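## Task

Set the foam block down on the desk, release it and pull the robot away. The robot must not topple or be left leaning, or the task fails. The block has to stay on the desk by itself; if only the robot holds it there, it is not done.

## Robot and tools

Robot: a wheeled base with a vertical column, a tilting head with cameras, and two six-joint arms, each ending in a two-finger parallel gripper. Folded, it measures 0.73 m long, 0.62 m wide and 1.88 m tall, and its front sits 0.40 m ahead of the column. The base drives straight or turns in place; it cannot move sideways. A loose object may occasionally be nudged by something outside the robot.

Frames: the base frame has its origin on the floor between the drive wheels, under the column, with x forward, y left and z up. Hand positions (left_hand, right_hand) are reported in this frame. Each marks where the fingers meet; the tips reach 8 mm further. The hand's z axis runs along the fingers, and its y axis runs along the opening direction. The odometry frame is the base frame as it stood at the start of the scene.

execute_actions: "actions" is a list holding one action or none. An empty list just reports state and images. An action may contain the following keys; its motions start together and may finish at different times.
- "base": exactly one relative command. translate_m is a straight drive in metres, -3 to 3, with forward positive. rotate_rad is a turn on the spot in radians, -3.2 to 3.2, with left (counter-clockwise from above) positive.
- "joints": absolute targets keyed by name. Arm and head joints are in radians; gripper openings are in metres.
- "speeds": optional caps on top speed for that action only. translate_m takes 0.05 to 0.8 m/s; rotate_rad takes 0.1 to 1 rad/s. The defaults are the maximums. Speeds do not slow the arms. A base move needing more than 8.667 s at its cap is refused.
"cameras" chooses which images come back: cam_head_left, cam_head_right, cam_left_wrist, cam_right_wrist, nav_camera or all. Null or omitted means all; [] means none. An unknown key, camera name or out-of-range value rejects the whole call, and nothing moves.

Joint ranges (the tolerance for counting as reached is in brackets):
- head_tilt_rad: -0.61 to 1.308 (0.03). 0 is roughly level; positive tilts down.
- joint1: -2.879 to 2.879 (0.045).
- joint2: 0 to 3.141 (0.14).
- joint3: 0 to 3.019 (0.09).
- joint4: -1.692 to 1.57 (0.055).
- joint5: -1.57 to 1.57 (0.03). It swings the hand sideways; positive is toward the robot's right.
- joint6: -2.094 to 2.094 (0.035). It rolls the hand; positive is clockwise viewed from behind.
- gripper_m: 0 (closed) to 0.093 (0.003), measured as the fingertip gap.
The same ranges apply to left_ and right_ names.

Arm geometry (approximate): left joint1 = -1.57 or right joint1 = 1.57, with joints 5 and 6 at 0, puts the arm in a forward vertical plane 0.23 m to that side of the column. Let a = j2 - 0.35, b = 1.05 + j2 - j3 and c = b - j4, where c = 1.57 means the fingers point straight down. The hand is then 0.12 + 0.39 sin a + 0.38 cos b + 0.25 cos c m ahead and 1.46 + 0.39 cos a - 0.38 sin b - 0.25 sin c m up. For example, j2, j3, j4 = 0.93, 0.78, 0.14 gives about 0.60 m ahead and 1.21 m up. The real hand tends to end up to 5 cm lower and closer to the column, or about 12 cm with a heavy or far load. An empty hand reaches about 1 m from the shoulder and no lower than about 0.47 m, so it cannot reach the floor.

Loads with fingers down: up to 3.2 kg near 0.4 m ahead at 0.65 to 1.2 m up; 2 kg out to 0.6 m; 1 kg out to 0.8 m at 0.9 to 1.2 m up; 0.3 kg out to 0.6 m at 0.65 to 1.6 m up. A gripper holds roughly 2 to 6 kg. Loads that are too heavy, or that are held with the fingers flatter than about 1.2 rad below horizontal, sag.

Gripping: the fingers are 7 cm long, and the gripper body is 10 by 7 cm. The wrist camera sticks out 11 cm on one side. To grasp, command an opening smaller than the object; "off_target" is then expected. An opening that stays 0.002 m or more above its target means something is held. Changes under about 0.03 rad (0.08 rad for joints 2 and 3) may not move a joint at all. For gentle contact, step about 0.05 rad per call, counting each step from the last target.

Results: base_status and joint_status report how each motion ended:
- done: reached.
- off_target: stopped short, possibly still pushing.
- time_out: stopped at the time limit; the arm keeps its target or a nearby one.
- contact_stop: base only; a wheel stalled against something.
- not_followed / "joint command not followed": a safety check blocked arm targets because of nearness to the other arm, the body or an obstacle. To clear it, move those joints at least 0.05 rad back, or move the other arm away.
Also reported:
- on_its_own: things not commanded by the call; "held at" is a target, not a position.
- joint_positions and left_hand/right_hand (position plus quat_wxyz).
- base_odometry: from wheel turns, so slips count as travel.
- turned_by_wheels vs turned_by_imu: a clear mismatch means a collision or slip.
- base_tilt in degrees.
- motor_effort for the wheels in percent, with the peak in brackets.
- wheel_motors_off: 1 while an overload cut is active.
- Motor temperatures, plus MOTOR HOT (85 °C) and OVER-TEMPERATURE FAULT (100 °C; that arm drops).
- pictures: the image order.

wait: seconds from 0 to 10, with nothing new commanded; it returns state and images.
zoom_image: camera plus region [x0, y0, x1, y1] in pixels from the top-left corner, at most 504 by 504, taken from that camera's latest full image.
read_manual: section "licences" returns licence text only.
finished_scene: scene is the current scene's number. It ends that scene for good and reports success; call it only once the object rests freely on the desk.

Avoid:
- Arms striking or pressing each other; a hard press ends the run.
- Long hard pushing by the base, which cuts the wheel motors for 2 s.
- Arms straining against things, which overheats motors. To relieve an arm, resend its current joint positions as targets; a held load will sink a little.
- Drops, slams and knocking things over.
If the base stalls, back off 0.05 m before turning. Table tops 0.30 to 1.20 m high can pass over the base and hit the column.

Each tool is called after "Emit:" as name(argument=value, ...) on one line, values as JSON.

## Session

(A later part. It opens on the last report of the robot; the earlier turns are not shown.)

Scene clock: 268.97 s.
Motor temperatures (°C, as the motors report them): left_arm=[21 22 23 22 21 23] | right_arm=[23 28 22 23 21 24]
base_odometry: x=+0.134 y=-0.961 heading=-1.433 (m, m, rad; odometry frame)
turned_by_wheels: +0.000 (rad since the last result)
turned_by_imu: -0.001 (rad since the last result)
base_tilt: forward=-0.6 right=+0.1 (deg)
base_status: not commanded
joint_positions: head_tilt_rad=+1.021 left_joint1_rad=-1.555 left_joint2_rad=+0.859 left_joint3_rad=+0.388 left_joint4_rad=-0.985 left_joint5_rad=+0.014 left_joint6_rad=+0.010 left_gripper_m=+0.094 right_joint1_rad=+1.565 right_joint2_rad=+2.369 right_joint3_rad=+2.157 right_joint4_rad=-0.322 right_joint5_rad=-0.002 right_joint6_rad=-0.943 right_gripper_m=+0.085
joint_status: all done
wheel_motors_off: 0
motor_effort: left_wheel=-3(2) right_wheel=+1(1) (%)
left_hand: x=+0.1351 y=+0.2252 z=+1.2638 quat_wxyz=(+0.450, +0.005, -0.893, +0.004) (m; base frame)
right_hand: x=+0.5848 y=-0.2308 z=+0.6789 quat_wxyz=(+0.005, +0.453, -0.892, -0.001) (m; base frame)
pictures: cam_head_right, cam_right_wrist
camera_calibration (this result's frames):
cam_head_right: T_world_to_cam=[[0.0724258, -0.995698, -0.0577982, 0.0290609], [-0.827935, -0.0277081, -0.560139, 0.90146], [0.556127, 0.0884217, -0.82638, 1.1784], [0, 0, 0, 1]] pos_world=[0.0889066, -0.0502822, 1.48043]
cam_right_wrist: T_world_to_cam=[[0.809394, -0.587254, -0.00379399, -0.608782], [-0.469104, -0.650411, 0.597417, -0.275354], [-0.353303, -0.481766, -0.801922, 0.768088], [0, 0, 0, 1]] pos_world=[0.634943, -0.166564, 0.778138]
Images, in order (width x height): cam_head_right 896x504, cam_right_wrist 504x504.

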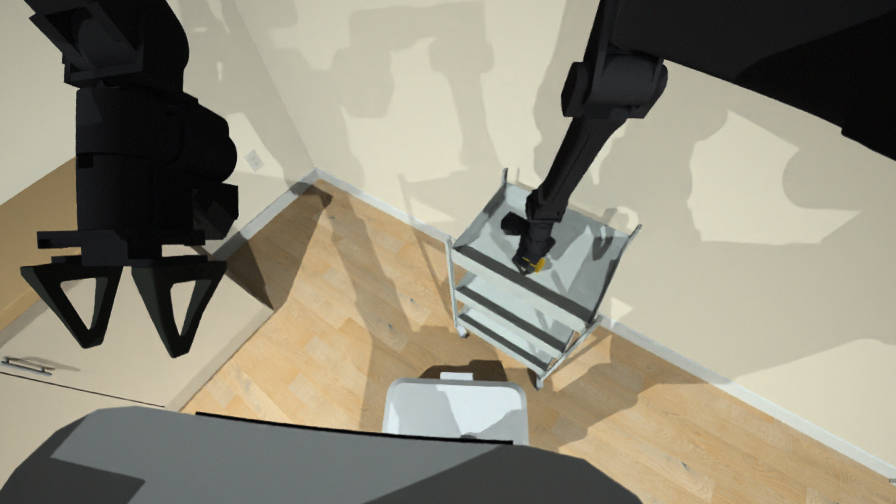

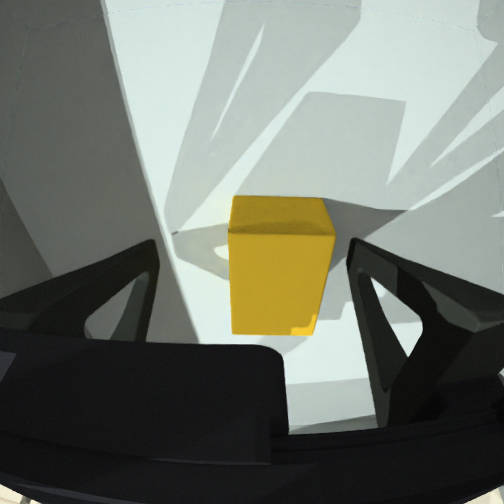

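Emit:
execute_actions(actions=[{"joints": {"right_gripper_m": 0.02}}], cameras=["cam_head_right", "cam_right_wrist"])

Scene clock: 271.30 s.
Motor temperatures (°C, as the motors report them): left_arm=[21 22 23 22 21 23] | right_arm=[23 28 22 23 21 24]
base_odometry: x=+0.134 y=-0.961 heading=-1.433 (m, m, rad; odometry frame)
turned_by_wheels: +0.000 (rad since the last result)
turned_by_imu: +0.000 (rad since the last result)
base_tilt: forward=-0.6 right=+0.1 (deg)
base_status: not commanded
joint_positions: head_tilt_rad=+1.021 left_joint1_rad=-1.555 left_joint2_rad=+0.859 left_joint3_rad=+0.388 left_joint4_rad=-0.985 left_joint5_rad=+0.014 left_joint6_rad=+0.010 left_gripper_m=+0.094 right_joint1_rad=+1.565 right_joint2_rad=+2.369 right_joint3_rad=+2.157 right_joint4_rad=-0.322 right_joint5_rad=-0.002 right_joint6_rad=-0.943 right_gripper_m=+0.036
joint_status: right_gripper_m off_target (ended at +0.036, target +0.020)
wheel_motors_off: 0
motor_effort: left_wheel=-2(2) right_wheel=+2(1) (%)
left_hand: x=+0.1351 y=+0.2252 z=+1.2638 quat_wxyz=(+0.450, +0.005, -0.893, +0.004) (m; base frame)
right_hand: x=+0.5848 y=-0.2308 z=+0.6789 quat_wxyz=(+0.005, +0.453, -0.892, -0.001) (m; base frame)
pictures: cam_head_right, cam_right_wrist
camera_calibration (this result's frames):
cam_head_right: T_world_to_cam=[[0.0724258, -0.995698, -0.0577982, 0.0290609], [-0.827935, -0.0277081, -0.560139, 0.90146], [0.556127, 0.0884217, -0.82638, 1.1784], [0, 0, 0, 1]] pos_world=[0.0889066, -0.0502822, 1.48043]
cam_right_wrist: T_world_to_cam=[[0.809394, -0.587254, -0.00379399, -0.608782], [-0.469104, -0.650411, 0.597417, -0.275354], [-0.353303, -0.481766, -0.801922, 0.768088], [0, 0, 0, 1]] pos_world=[0.634943, -0.166564, 0.778138]
Images, in order (width x height): cam_head_right 896x504, cam_right_wrist 504x504.

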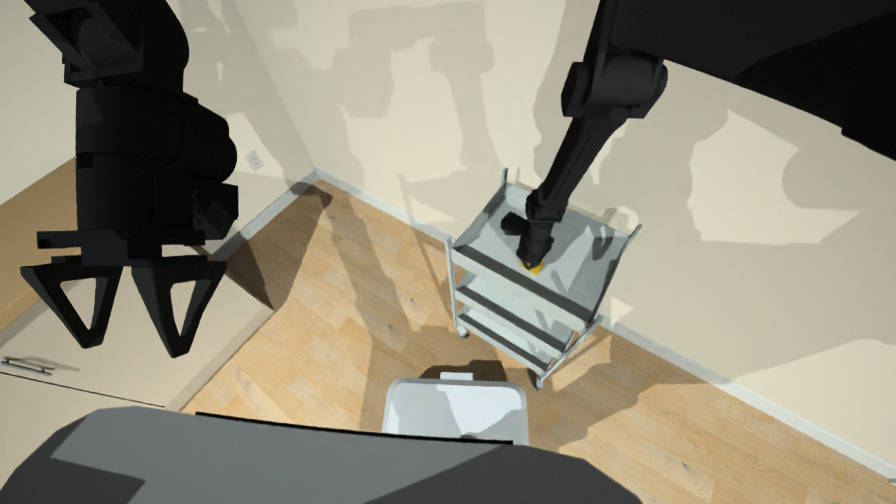

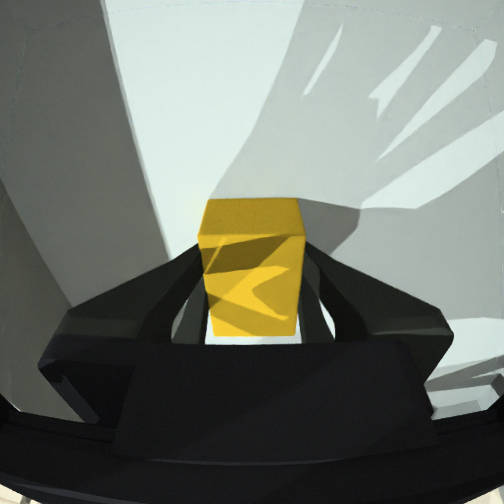

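Emit:
execute_actions(actions=[{"joints": {"right_joint2_rad": 1.8, "right_joint3_rad": 1.48, "right_joint4_rad": -0.19}}], cameras=["cam_head_right", "cam_right_wrist"])

Scene clock: 309.77 s.
Motor temperatures (°C, as the motors report them): left_arm=[21 22 23 22 21 23] | right_arm=[23 28 22 23 21 24]
base_odometry: x=+0.134 y=-0.961 heading=-1.433 (m, m, rad; odometry frame)
turned_by_wheels: +0.000 (rad since the last result)
turned_by_imu: -0.001 (rad since the last result)
base_tilt: forward=-0.4 right=+0.2 (deg)
base_status: not commanded
joint_positions: head_tilt_rad=+1.021 left_joint1_rad=-1.555 left_joint2_rad=+0.859 left_joint3_rad=+0.388 left_joint4_rad=-0.985 left_joint5_rad=+0.014 left_joint6_rad=+0.010 left_gripper_m=+0.094 right_joint1_rad=+1.565 right_joint2_rad=+1.780 right_joint3_rad=+1.478 right_joint4_rad=-0.193 right_joint5_rad=-0.002 right_joint6_rad=-0.943 right_gripper_m=+0.036
joint_status: all done
wheel_motors_off: 0
motor_effort: left_wheel=-2(2) right_wheel=+1(2) (%)
left_hand: x=+0.1351 y=+0.2252 z=+1.2638 quat_wxyz=(+0.450, +0.005, -0.893, +0.004) (m; base frame)
right_hand: x=+0.5958 y=-0.2297 z=+0.8904 quat_wxyz=(-0.012, +0.453, -0.891, +0.008) (m; base frame)
pictures: cam_head_right, cam_right_wrist
camera_calibration (this result's frames):
cam_head_right: T_world_to_cam=[[0.0724258, -0.995698, -0.0577982, 0.0290609], [-0.827935, -0.0277081, -0.560139, 0.90146], [0.556127, 0.0884217, -0.82638, 1.1784], [0, 0, 0, 1]] pos_world=[0.0889066, -0.0502822, 1.48043]
cam_right_wrist: T_world_to_cam=[[0.809078, -0.587088, 0.0268395, -0.643276], [-0.491195, -0.65044, 0.579358, -0.366561], [-0.322677, -0.481929, -0.814631, 0.935084], [0, 0, 0, 1]] pos_world=[0.642137, -0.165441, 0.991384]
Images, in order (width x height): cam_head_right 896x504, cam_right_wrist 504x504.

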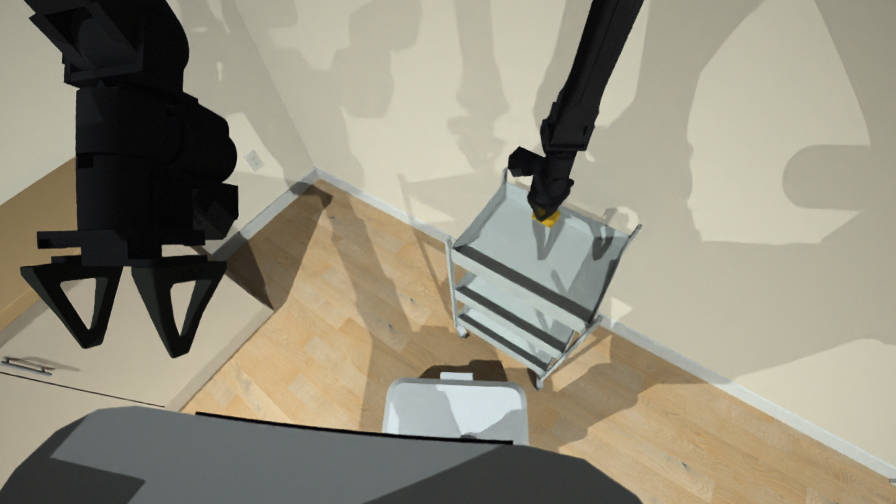

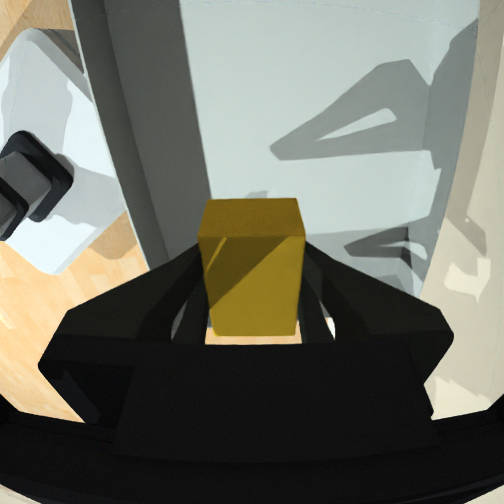

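Emit:
execute_actions(actions=[{"base": {"rotate_rad": -2.3}, "joints": {"head_tilt_rad": 0.55}}])

Scene clock: 321.50 s.
Motor temperatures (°C, as the motors report them): left_arm=[21 22 23 22 21 23] | right_arm=[23 29 22 23 21 24]
base_odometry: x=+0.134 y=-0.961 heading=+2.550 (m, m, rad; odometry frame)
turned_by_wheels: -2.300 (rad since the last result)
turned_by_imu: -2.287 (rad since the last result)
base_tilt: forward=-0.6 right=+0.2 (deg)
base_status: done
joint_positions: head_tilt_rad=+0.568 left_joint1_rad=-1.555 left_joint2_rad=+0.859 left_joint3_rad=+0.388 left_joint4_rad=-0.985 left_joint5_rad=+0.014 left_joint6_rad=+0.010 left_gripper_m=+0.094 right_joint1_rad=+1.567 right_joint2_rad=+1.780 right_joint3_rad=+1.478 right_joint4_rad=-0.193 right_joint5_rad=-0.001 right_joint6_rad=-0.943 right_gripper_m=+0.036
joint_status: all done
wheel_motors_off: 0
motor_effort: left_wheel=+1(31) right_wheel=-1(32) (%)
left_hand: x=+0.1351 y=+0.2252 z=+1.2638 quat_wxyz=(+0.450, +0.005, -0.893, +0.004) (m; base frame)
right_hand: x=+0.5958 y=-0.2279 z=+0.8903 quat_wxyz=(-0.012, +0.453, -0.891, +0.007) (m; base frame)
pictures: cam_head_left, cam_head_right, cam_left_wrist, cam_right_wrist, nav_camera
camera_calibration (this result's frames):
cam_head_left: T_world_to_cam=[[0.079314, -0.996362, -0.0311751, 0.076338], [-0.503578, -0.0130576, -0.863851, 1.35259], [0.860302, 0.0842146, -0.502781, 0.66216], [0, 0, 0, 1]] pos_world=[0.105421, 0.0379583, 1.50374]
cam_head_right: T_world_to_cam=[[0.0904138, -0.995698, -0.0202847, -0.0296092], [-0.499413, -0.0277081, -0.865921, 1.35594], [0.861633, 0.0884217, -0.49977, 0.660142], [0, 0, 0, 1]] pos_world=[0.11105, -0.0502822, 1.50345]
cam_left_wrist: T_world_to_cam=[[0.0167012, -0.999843, 0.00589927, 0.220671], [-0.0174947, 0.00560697, 0.999831, -1.25788], [-0.999707, -0.0168016, -0.0173983, 0.288556], [0, 0, 0, 1]] pos_world=[0.26278, 0.232537, 1.26138]
cam_right_wrist: T_world_to_cam=[[0.809849, -0.586065, 0.0259289, -0.641599], [-0.490338, -0.651982, 0.57835, -0.365304], [-0.322046, -0.48109, -0.815377, 0.936457], [0, 0, 0, 1]] pos_world=[0.642058, -0.163671, 0.991475]
Images, in order (width x height): cam_head_left 896x504, cam_head_right 896x504, cam_left_wrist 504x504, cam_right_wrist 504x504, nav_camera 896x504.

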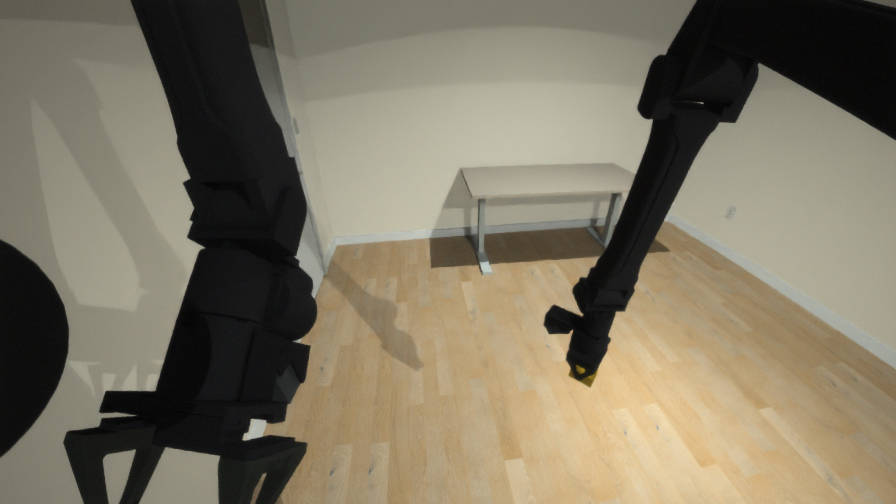

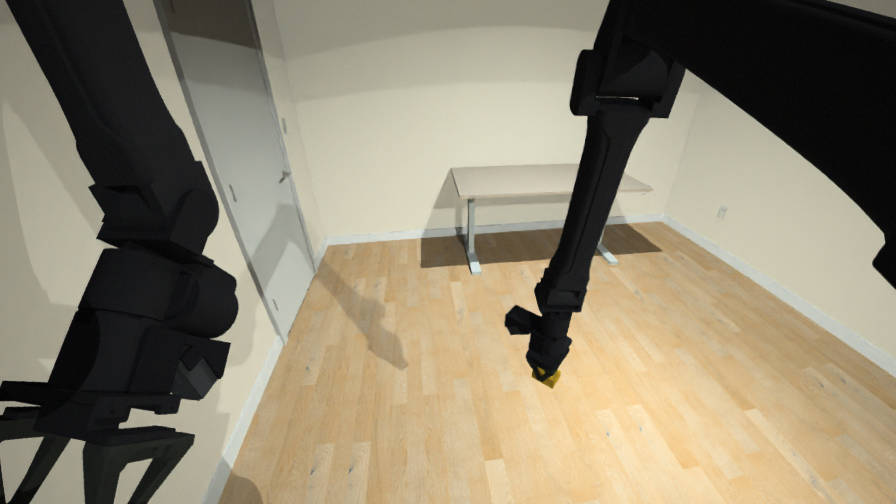

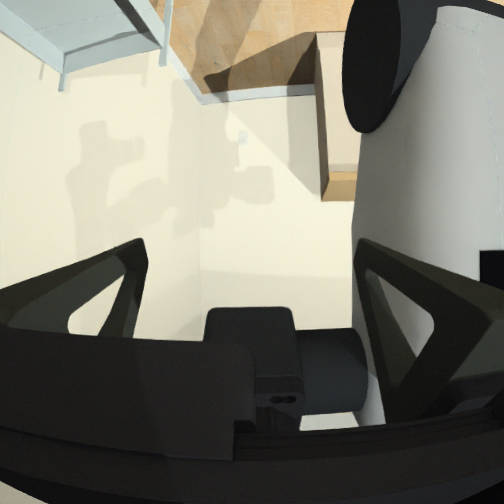

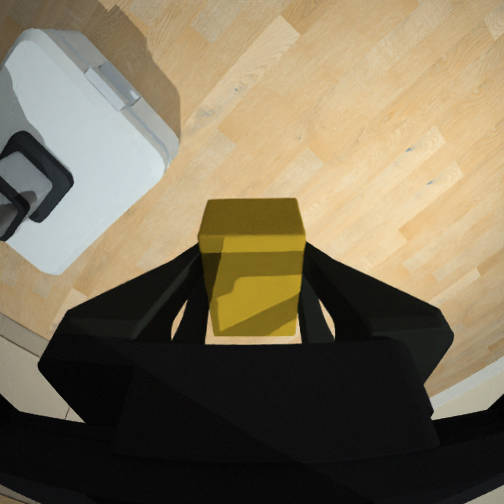

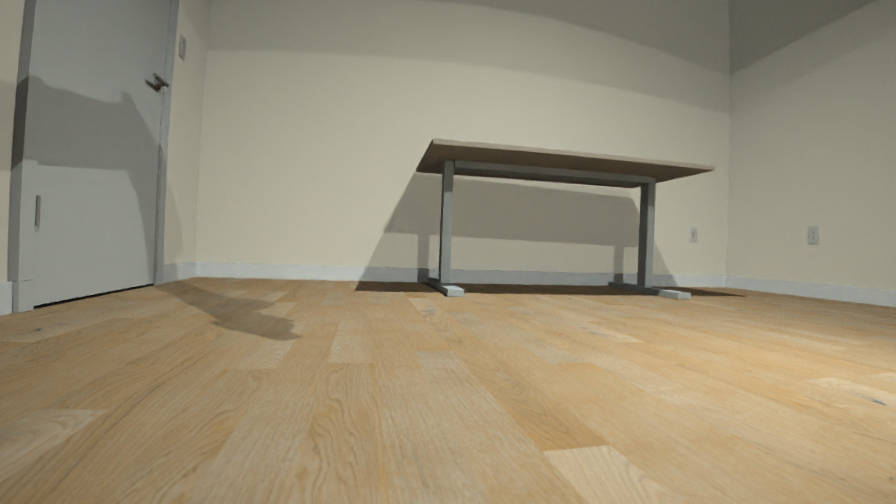

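Emit:
zoom_image(camera="cam_head_left", region=[430, 150, 580, 290])

Emit:
zoom_image(camera="cam_head_right", region=[420, 150, 570, 290])

Emit:
zoom_image(camera="nav_camera", region=[400, 120, 560, 310])

Region (430, 150, 580, 290) of cam_head_left's 896x504 image, scaled by 3.360, with more detail than that image has; it fills the top 470 rows of this view, and the rest is white.

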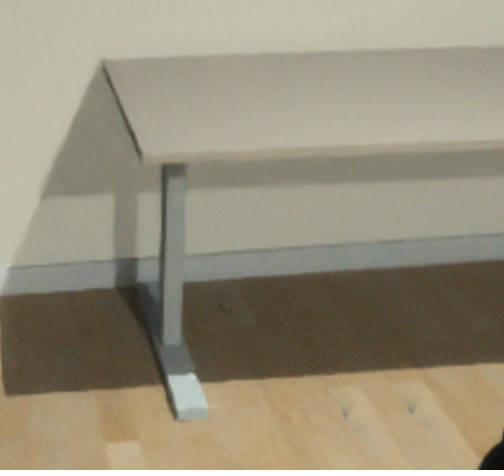

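Region (420, 150, 570, 290) of cam_head_right's 896x504 image, scaled by 3.360, with more detail than that image has; it fills the top 470 rows of this view, and the rest is white.

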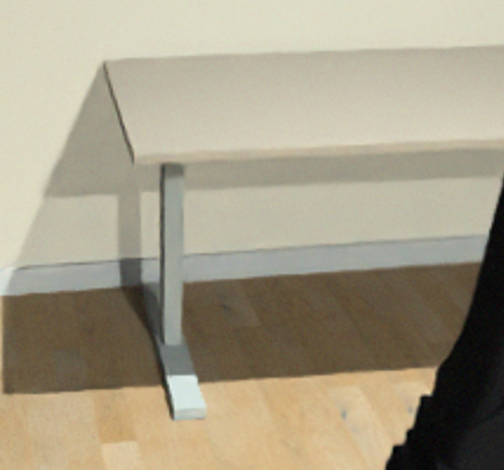

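Region (400, 120, 560, 310) of nav_camera's 896x504 image, scaled by 2.653, with more detail than that image has; it fills the left 424 columns of this view, and the rest is white.

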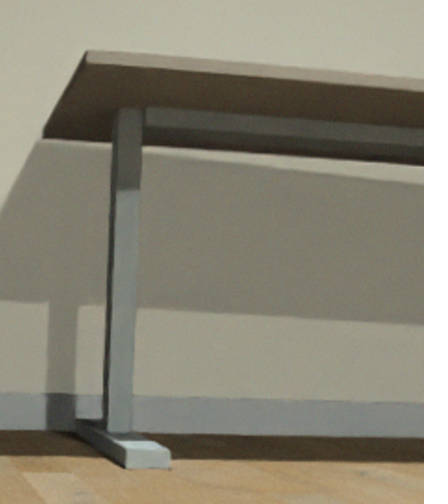

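Emit:
execute_actions(actions=[{"base": {"translate_m": 1.87}, "joints": {"head_tilt_rad": 1.0, "right_joint2_rad": 2.034, "right_joint3_rad": 1.79, "right_joint4_rad": -0.273, "right_joint6_rad": -0.15}}], cameras=["cam_head_left", "cam_head_right", "cam_right_wrist", "nav_camera"])

Scene clock: 353.10 s.
Motor temperatures (°C, as the motors report them): left_arm=[21 22 23 22 21 23] | right_arm=[23 29 22 23 21 24]
base_odometry: x=-1.419 y=+0.082 heading=+2.550 (m, m, rad; odometry frame)
turned_by_wheels: +0.000 (rad since the last result)
turned_by_imu: +0.000 (rad since the last result)
base_tilt: forward=-0.6 right=+0.1 (deg)
base_status: done
joint_positions: head_tilt_rad=+1.001 left_joint1_rad=-1.555 left_joint2_rad=+0.859 left_joint3_rad=+0.385 left_joint4_rad=-0.985 left_joint5_rad=+0.014 left_joint6_rad=+0.010 left_gripper_m=+0.094 right_joint1_rad=+1.567 right_joint2_rad=+2.047 right_joint3_rad=+1.784 right_joint4_rad=-0.268 right_joint5_rad=-0.001 right_joint6_rad=-0.157 right_gripper_m=+0.036
joint_status: all done
wheel_motors_off: 0
motor_effort: left_wheel=+0(51) right_wheel=+0(35) (%)
left_hand: x=+0.1339 y=+0.2252 z=+1.2642 quat_wxyz=(+0.451, +0.005, -0.893, +0.004) (m; base frame)
right_hand: x=+0.6017 y=-0.2282 z=+0.7912 quat_wxyz=(+0.004, +0.077, -0.997, +0.001) (m; base frame)
pictures: cam_head_left, cam_head_right, cam_right_wrist, nav_camera
camera_calibration (this result's frames):
cam_head_left: T_world_to_cam=[[0.0589268, -0.996362, -0.0615649, 0.124158], [-0.819446, -0.0130576, -0.573008, 0.920482], [0.570119, 0.0842146, -0.817234, 1.16093], [0, 0, 0, 1]] pos_world=[0.0851018, 0.0379583, 1.48384]
cam_head_right: T_world_to_cam=[[0.0735706, -0.995698, -0.0563338, 0.0267486], [-0.816533, -0.0277081, -0.576633, 0.926291], [0.572591, 0.0884217, -0.815059, 1.16014], [0, 0, 0, 1]] pos_world=[0.0900938, -0.0502822, 1.48122]
cam_right_wrist: T_world_to_cam=[[0.157628, -0.987495, 0.00262806, -0.324722], [-0.792387, -0.124895, 0.597097, -0.0180741], [-0.589302, -0.0962016, -0.802165, 1.09559], [0, 0, 0, 1]] pos_world=[0.682499, -0.217521, 0.890493]
Images, in order (width x height): cam_head_left 896x504, cam_head_right 896x504, cam_right_wrist 504x504, nav_camera 896x504.

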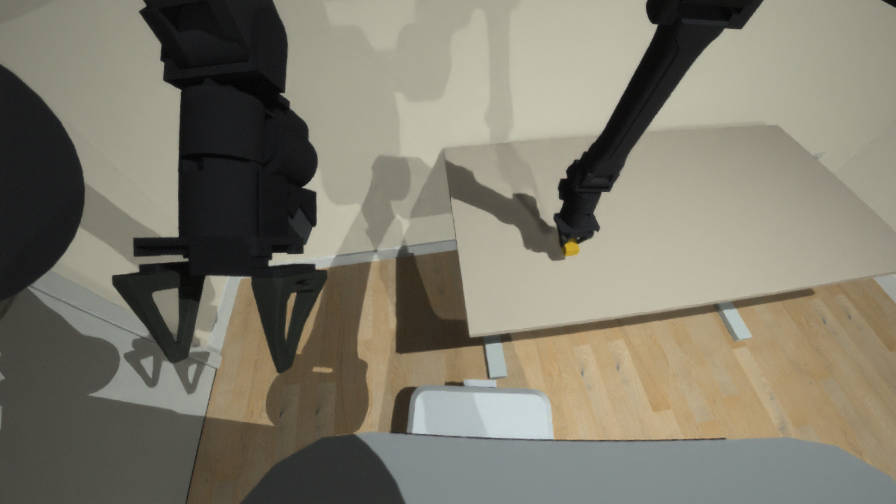

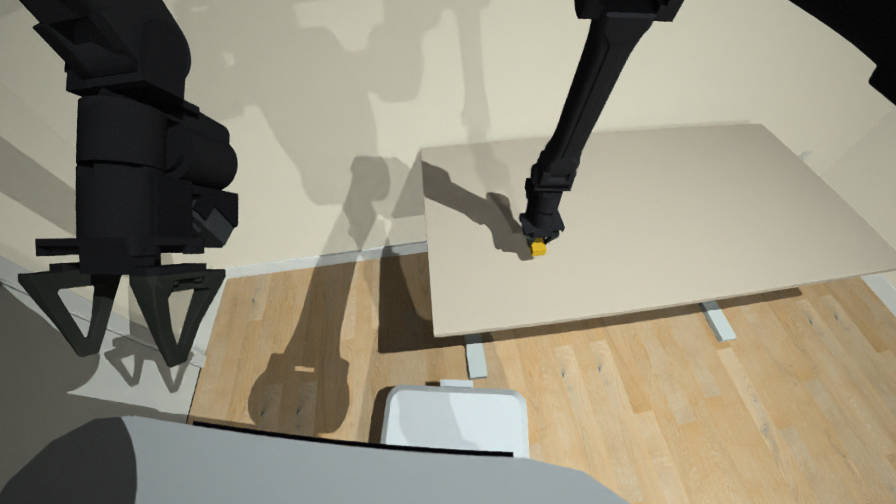

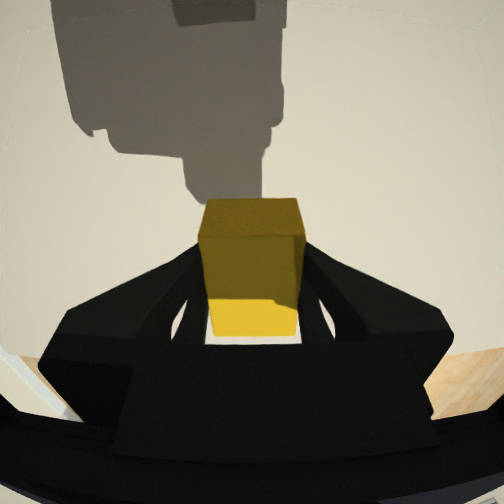

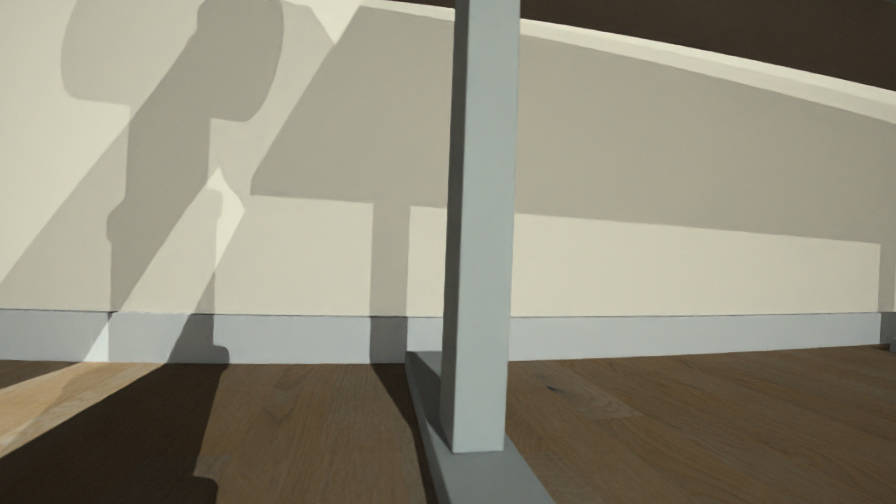

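Emit:
zoom_image(camera="cam_head_left", region=[500, 190, 620, 280])

Emit:
zoom_image(camera="cam_head_right", region=[410, 290, 530, 400])

Emit:
zoom_image(camera="cam_head_left", region=[440, 290, 560, 400])

Region (500, 190, 620, 280) of cam_head_left's 896x504 image, scaled by 4.200, with more detail than that image has; it fills the top 378 rows of this view, and the rest is white.

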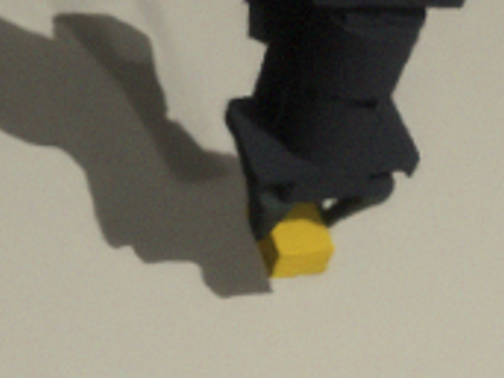

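Region (410, 290, 530, 400) of cam_head_right's 896x504 image, scaled by 4.200, with more detail than that image has; it fills the top 462 rows of this view, and the rest is white.

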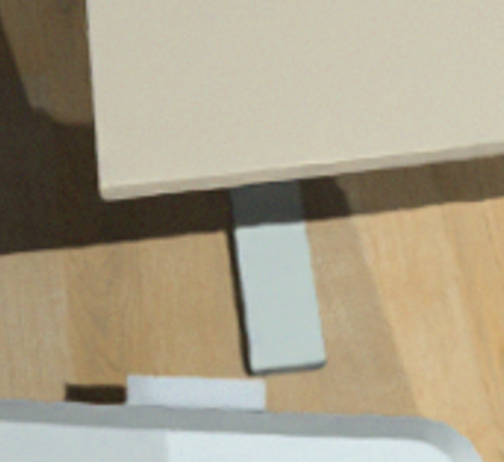

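Region (440, 290, 560, 400) of cam_head_left's 896x504 image, scaled by 4.200, with more detail than that image has; it fills the top 462 rows of this view, and the rest is white.

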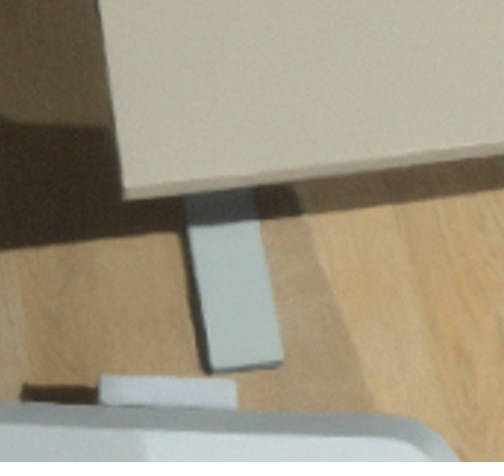

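Emit:
execute_actions(actions=[{"joints": {"right_joint2_rad": 2.173, "right_joint3_rad": 1.94, "right_joint4_rad": -0.287}}], cameras=["cam_head_left", "cam_right_wrist"])

Scene clock: 379.43 s.
Motor temperatures (°C, as the motors report them): left_arm=[21 22 23 22 21 23] | right_arm=[23 31 22 23 21 24]
base_odometry: x=-1.419 y=+0.082 heading=+2.550 (m, m, rad; odometry frame)
turned_by_wheels: +0.000 (rad since the last result)
turned_by_imu: -0.001 (rad since the last result)
base_tilt: forward=-0.5 right=+0.2 (deg)
base_status: not commanded
joint_positions: head_tilt_rad=+1.001 left_joint1_rad=-1.555 left_joint2_rad=+0.859 left_joint3_rad=+0.385 left_joint4_rad=-0.985 left_joint5_rad=+0.014 left_joint6_rad=+0.010 left_gripper_m=+0.094 right_joint1_rad=+1.567 right_joint2_rad=+2.151 right_joint3_rad=+1.935 right_joint4_rad=-0.281 right_joint5_rad=-0.001 right_joint6_rad=-0.157 right_gripper_m=+0.036
joint_status: all done
wheel_motors_off: 0
motor_effort: left_wheel=+0(1) right_wheel=+0(0) (%)
left_hand: x=+0.1339 y=+0.2252 z=+1.2642 quat_wxyz=(+0.451, +0.005, -0.893, +0.004) (m; base frame)
right_hand: x=+0.6200 y=-0.2283 z=+0.7569 quat_wxyz=(-0.013, +0.078, -0.997, +0.002) (m; base frame)
pictures: cam_head_left, cam_right_wrist
camera_calibration (this result's frames):
cam_head_left: T_world_to_cam=[[0.0589268, -0.996362, -0.0615649, 0.124158], [-0.819446, -0.0130576, -0.573008, 0.920482], [0.570119, 0.0842146, -0.817234, 1.16093], [0, 0, 0, 1]] pos_world=[0.0851018, 0.0379583, 1.48384]
cam_right_wrist: T_world_to_cam=[[0.157549, -0.987478, 0.00803808, -0.33169], [-0.812186, -0.124943, 0.569863, 0.0497473], [-0.561723, -0.09631, -0.8217, 1.0765], [0, 0, 0, 1]] pos_world=[0.697359, -0.217643, 0.858881]
Images, in order (width x height): cam_head_left 896x504, cam_right_wrist 504x504.

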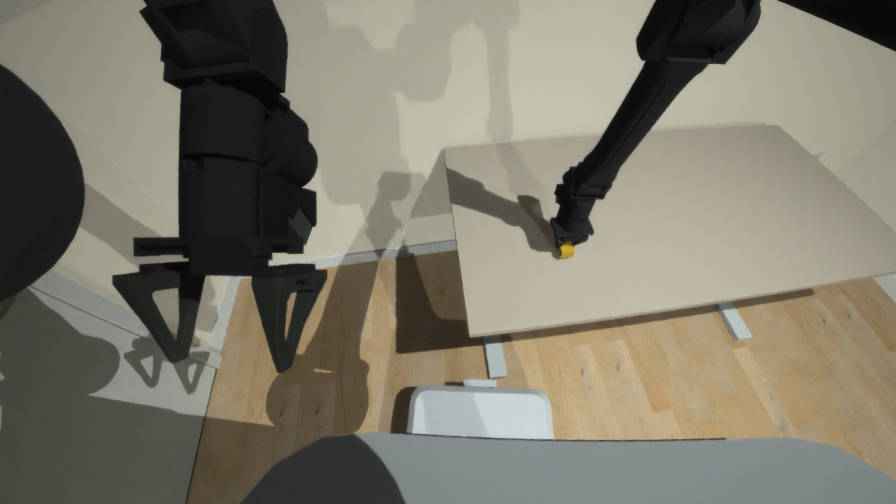

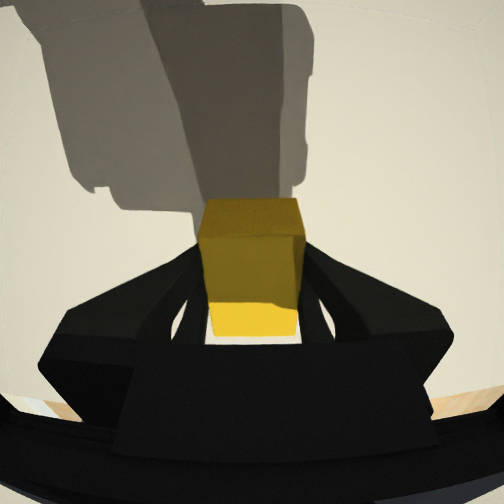

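Emit:
zoom_image(camera="cam_head_left", region=[520, 210, 610, 280])

Emit:
zoom_image(camera="cam_right_wrist", region=[160, 160, 350, 350])

Region (520, 210, 610, 280) of cam_head_left's 896x504 image, scaled by 5.600, with more detail than that image has.

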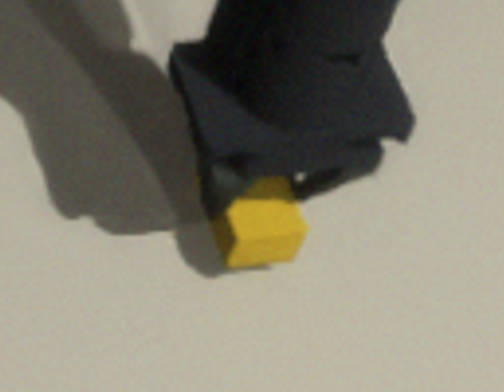

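Region (160, 160, 350, 350) of cam_right_wrist's 504x504 image, scaled by 2.653, with more detail than that image has.

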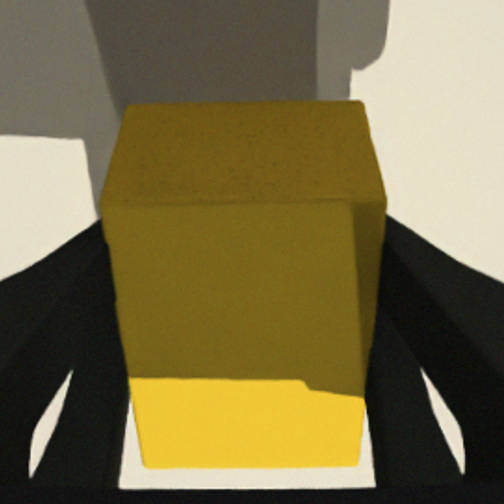

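Emit:
execute_actions(actions=[{"joints": {"right_joint2_rad": 2.212}}], cameras=["cam_head_left", "cam_right_wrist"])

Emit:
zoom_image(camera="cam_head_left", region=[520, 220, 610, 290])

Scene clock: 388.70 s.
Motor temperatures (°C, as the motors report them): left_arm=[21 22 23 22 21 23] | right_arm=[23 30 22 23 21 24]
base_odometry: x=-1.419 y=+0.082 heading=+2.550 (m, m, rad; odometry frame)
turned_by_wheels: +0.000 (rad since the last result)
turned_by_imu: -0.001 (rad since the last result)
base_tilt: forward=-0.4 right=+0.2 (deg)
base_status: not commanded
joint_positions: head_tilt_rad=+1.001 left_joint1_rad=-1.555 left_joint2_rad=+0.859 left_joint3_rad=+0.385 left_joint4_rad=-0.985 left_joint5_rad=+0.014 left_joint6_rad=+0.010 left_gripper_m=+0.094 right_joint1_rad=+1.567 right_joint2_rad=+2.191 right_joint3_rad=+1.935 right_joint4_rad=-0.281 right_joint5_rad=-0.001 right_joint6_rad=-0.157 right_gripper_m=+0.036
joint_status: all done
wheel_motors_off: 0
motor_effort: left_wheel=+0(0) right_wheel=+0(0) (%)
left_hand: x=+0.1339 y=+0.2252 z=+1.2642 quat_wxyz=(+0.451, +0.005, -0.893, +0.004) (m; base frame)
right_hand: x=+0.5919 y=-0.2283 z=+0.7378 quat_wxyz=(+0.007, +0.077, -0.997, +0.000) (m; base frame)
pictures: cam_head_left, cam_right_wrist
camera_calibration (this result's frames):
cam_head_left: T_world_to_cam=[[0.0589268, -0.996362, -0.0615649, 0.124158], [-0.819446, -0.0130576, -0.573008, 0.920482], [0.570119, 0.0842146, -0.817234, 1.16093], [0, 0, 0, 1]] pos_world=[0.0851018, 0.0379583, 1.48384]
cam_right_wrist: T_world_to_cam=[[0.157623, -0.987498, 0.00171613, -0.322497], [-0.788959, -0.124887, 0.60162, 0.000632202], [-0.593884, -0.0961831, -0.798781, 1.04714], [0, 0, 0, 1]] pos_world=[0.673214, -0.217669, 0.836612]
Images, in order (width x height): cam_head_left 896x504, cam_right_wrist 504x504.

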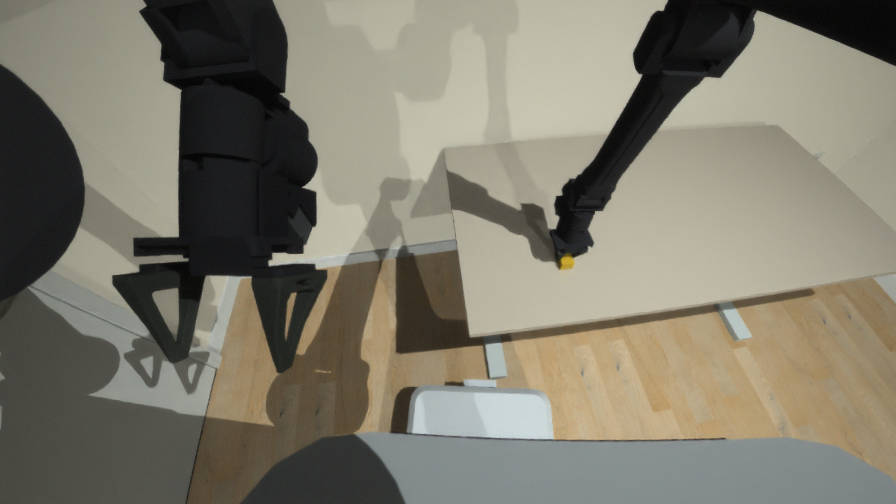

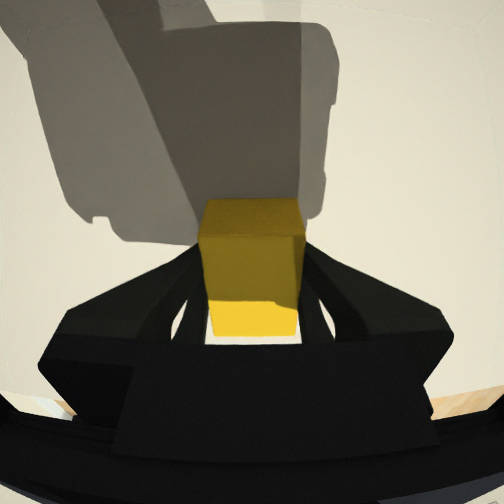

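Region (520, 220, 610, 290) of cam_head_left's 896x504 image, scaled by 5.600, with more detail than that image has.

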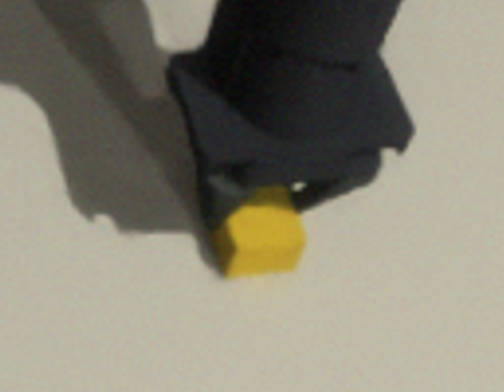

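Emit:
execute_actions(actions=[{"joints": {"right_gripper_m": 0.093}}], cameras=["cam_right_wrist"])

Scene clock: 390.83 s.
Motor temperatures (°C, as the motors report them): left_arm=[21 22 23 22 21 23] | right_arm=[23 30 22 23 21 24]
base_odometry: x=-1.419 y=+0.082 heading=+2.550 (m, m, rad; odometry frame)
turned_by_wheels: +0.000 (rad since the last result)
turned_by_imu: +0.000 (rad since the last result)
base_tilt: forward=-0.5 right=+0.2 (deg)
base_status: not commanded
joint_positions: head_tilt_rad=+1.001 left_joint1_rad=-1.555 left_joint2_rad=+0.859 left_joint3_rad=+0.385 left_joint4_rad=-0.985 left_joint5_rad=+0.014 left_joint6_rad=+0.010 left_gripper_m=+0.094 right_joint1_rad=+1.567 right_joint2_rad=+2.191 right_joint3_rad=+1.935 right_joint4_rad=-0.281 right_joint5_rad=-0.001 right_joint6_rad=-0.157 right_gripper_m=+0.093
joint_status: all done
wheel_motors_off: 0
motor_effort: left_wheel=+0(1) right_wheel=+0(0) (%)
left_hand: x=+0.1339 y=+0.2252 z=+1.2642 quat_wxyz=(+0.451, +0.005, -0.893, +0.004) (m; base frame)
right_hand: x=+0.5919 y=-0.2283 z=+0.7378 quat_wxyz=(+0.007, +0.077, -0.997, +0.000) (m; base frame)
pictures: cam_right_wrist
camera_calibration (this result's frames):
cam_right_wrist: T_world_to_cam=[[0.157623, -0.987498, 0.00171613, -0.322497], [-0.788959, -0.124887, 0.60162, 0.000632202], [-0.593884, -0.0961831, -0.798781, 1.04714], [0, 0, 0, 1]] pos_world=[0.673214, -0.217669, 0.836612]
Images, in order (width x height): cam_right_wrist 504x504.

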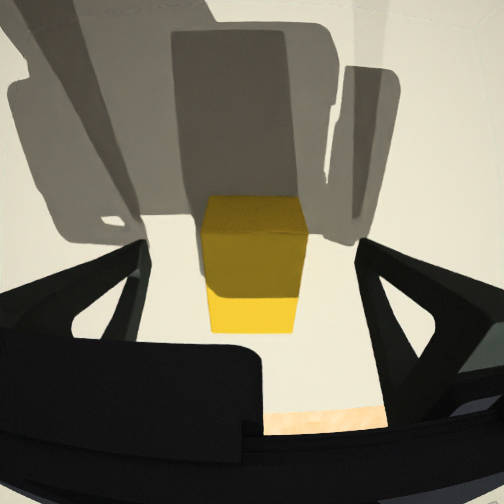

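Emit:
execute_actions(actions=[{"base": {"translate_m": -0.3}, "joints": {"right_joint2_rad": 1.2, "right_joint3_rad": 0.85, "right_joint4_rad": -0.55, "head_tilt_rad": 0.85}}], cameras=["cam_head_left", "cam_head_right"])

Scene clock: 403.17 s.
Motor temperatures (°C, as the motors report them): left_arm=[21 22 23 22 21 23] | right_arm=[23 30 22 23 21 24]
base_odometry: x=-1.170 y=-0.085 heading=+2.550 (m, m, rad; odometry frame)
turned_by_wheels: +0.000 (rad since the last result)
turned_by_imu: +0.000 (rad since the last result)
base_tilt: forward=-0.6 right=+0.2 (deg)
base_status: done
joint_positions: head_tilt_rad=+0.865 left_joint1_rad=-1.555 left_joint2_rad=+0.859 left_joint3_rad=+0.382 left_joint4_rad=-0.985 left_joint5_rad=+0.014 left_joint6_rad=+0.010 left_gripper_m=+0.094 right_joint1_rad=+1.567 right_joint2_rad=+1.213 right_joint3_rad=+0.843 right_joint4_rad=-0.548 right_joint5_rad=-0.001 right_joint6_rad=-0.157 right_gripper_m=+0.093
joint_status: all done
wheel_motors_off: 0
motor_effort: left_wheel=-1(34) right_wheel=-2(29) (%)
left_hand: x=+0.1325 y=+0.2251 z=+1.2647 quat_wxyz=(+0.452, +0.005, -0.892, +0.004) (m; base frame)
right_hand: x=+0.3810 y=-0.2269 z=+1.1008 quat_wxyz=(+0.196, +0.076, -0.978, -0.015) (m; base frame)
pictures: cam_head_left, cam_head_right
camera_calibration (this result's frames):
cam_head_left: T_world_to_cam=[[0.0667275, -0.996362, -0.0530099, 0.110593], [-0.734218, -0.0130576, -0.678788, 1.07912], [0.675626, 0.0842146, -0.732419, 1.02504], [0, 0, 0, 1]] pos_world=[0.0923904, 0.0379583, 1.48911]
cam_head_right: T_world_to_cam=[[0.0805271, -0.995698, -0.0458422, 0.0102437], [-0.730841, -0.0277081, -0.681985, 1.08425], [0.67778, 0.0884217, -0.729928, 1.02378], [0, 0, 0, 1]] pos_world=[0.097691, -0.0502822, 1.4872]
Images, in order (width x height): cam_head_left 896x504, cam_head_right 896x504.

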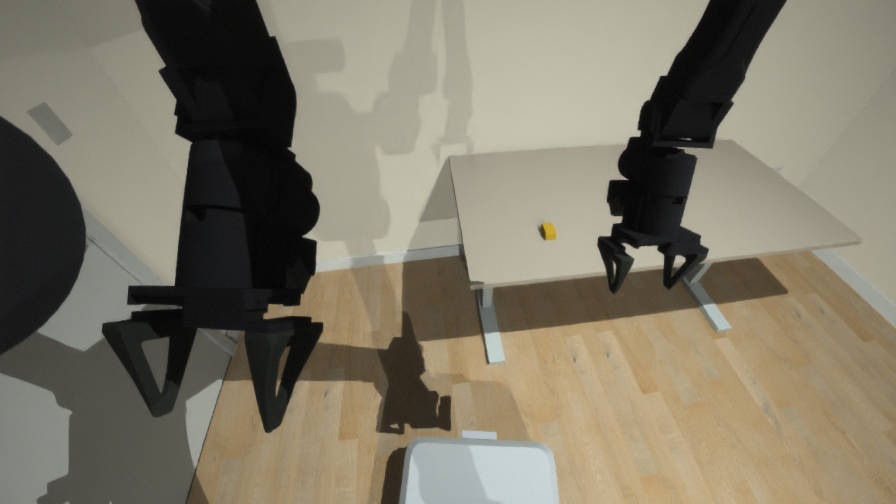

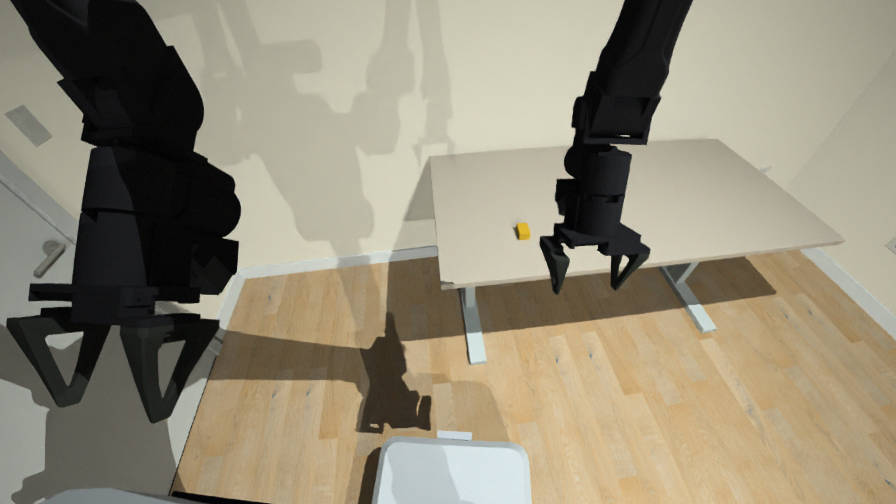

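The block is on the desk and the robot is clear.

Emit:
finished_scene(scene=1)

The scene is finished: the task was done.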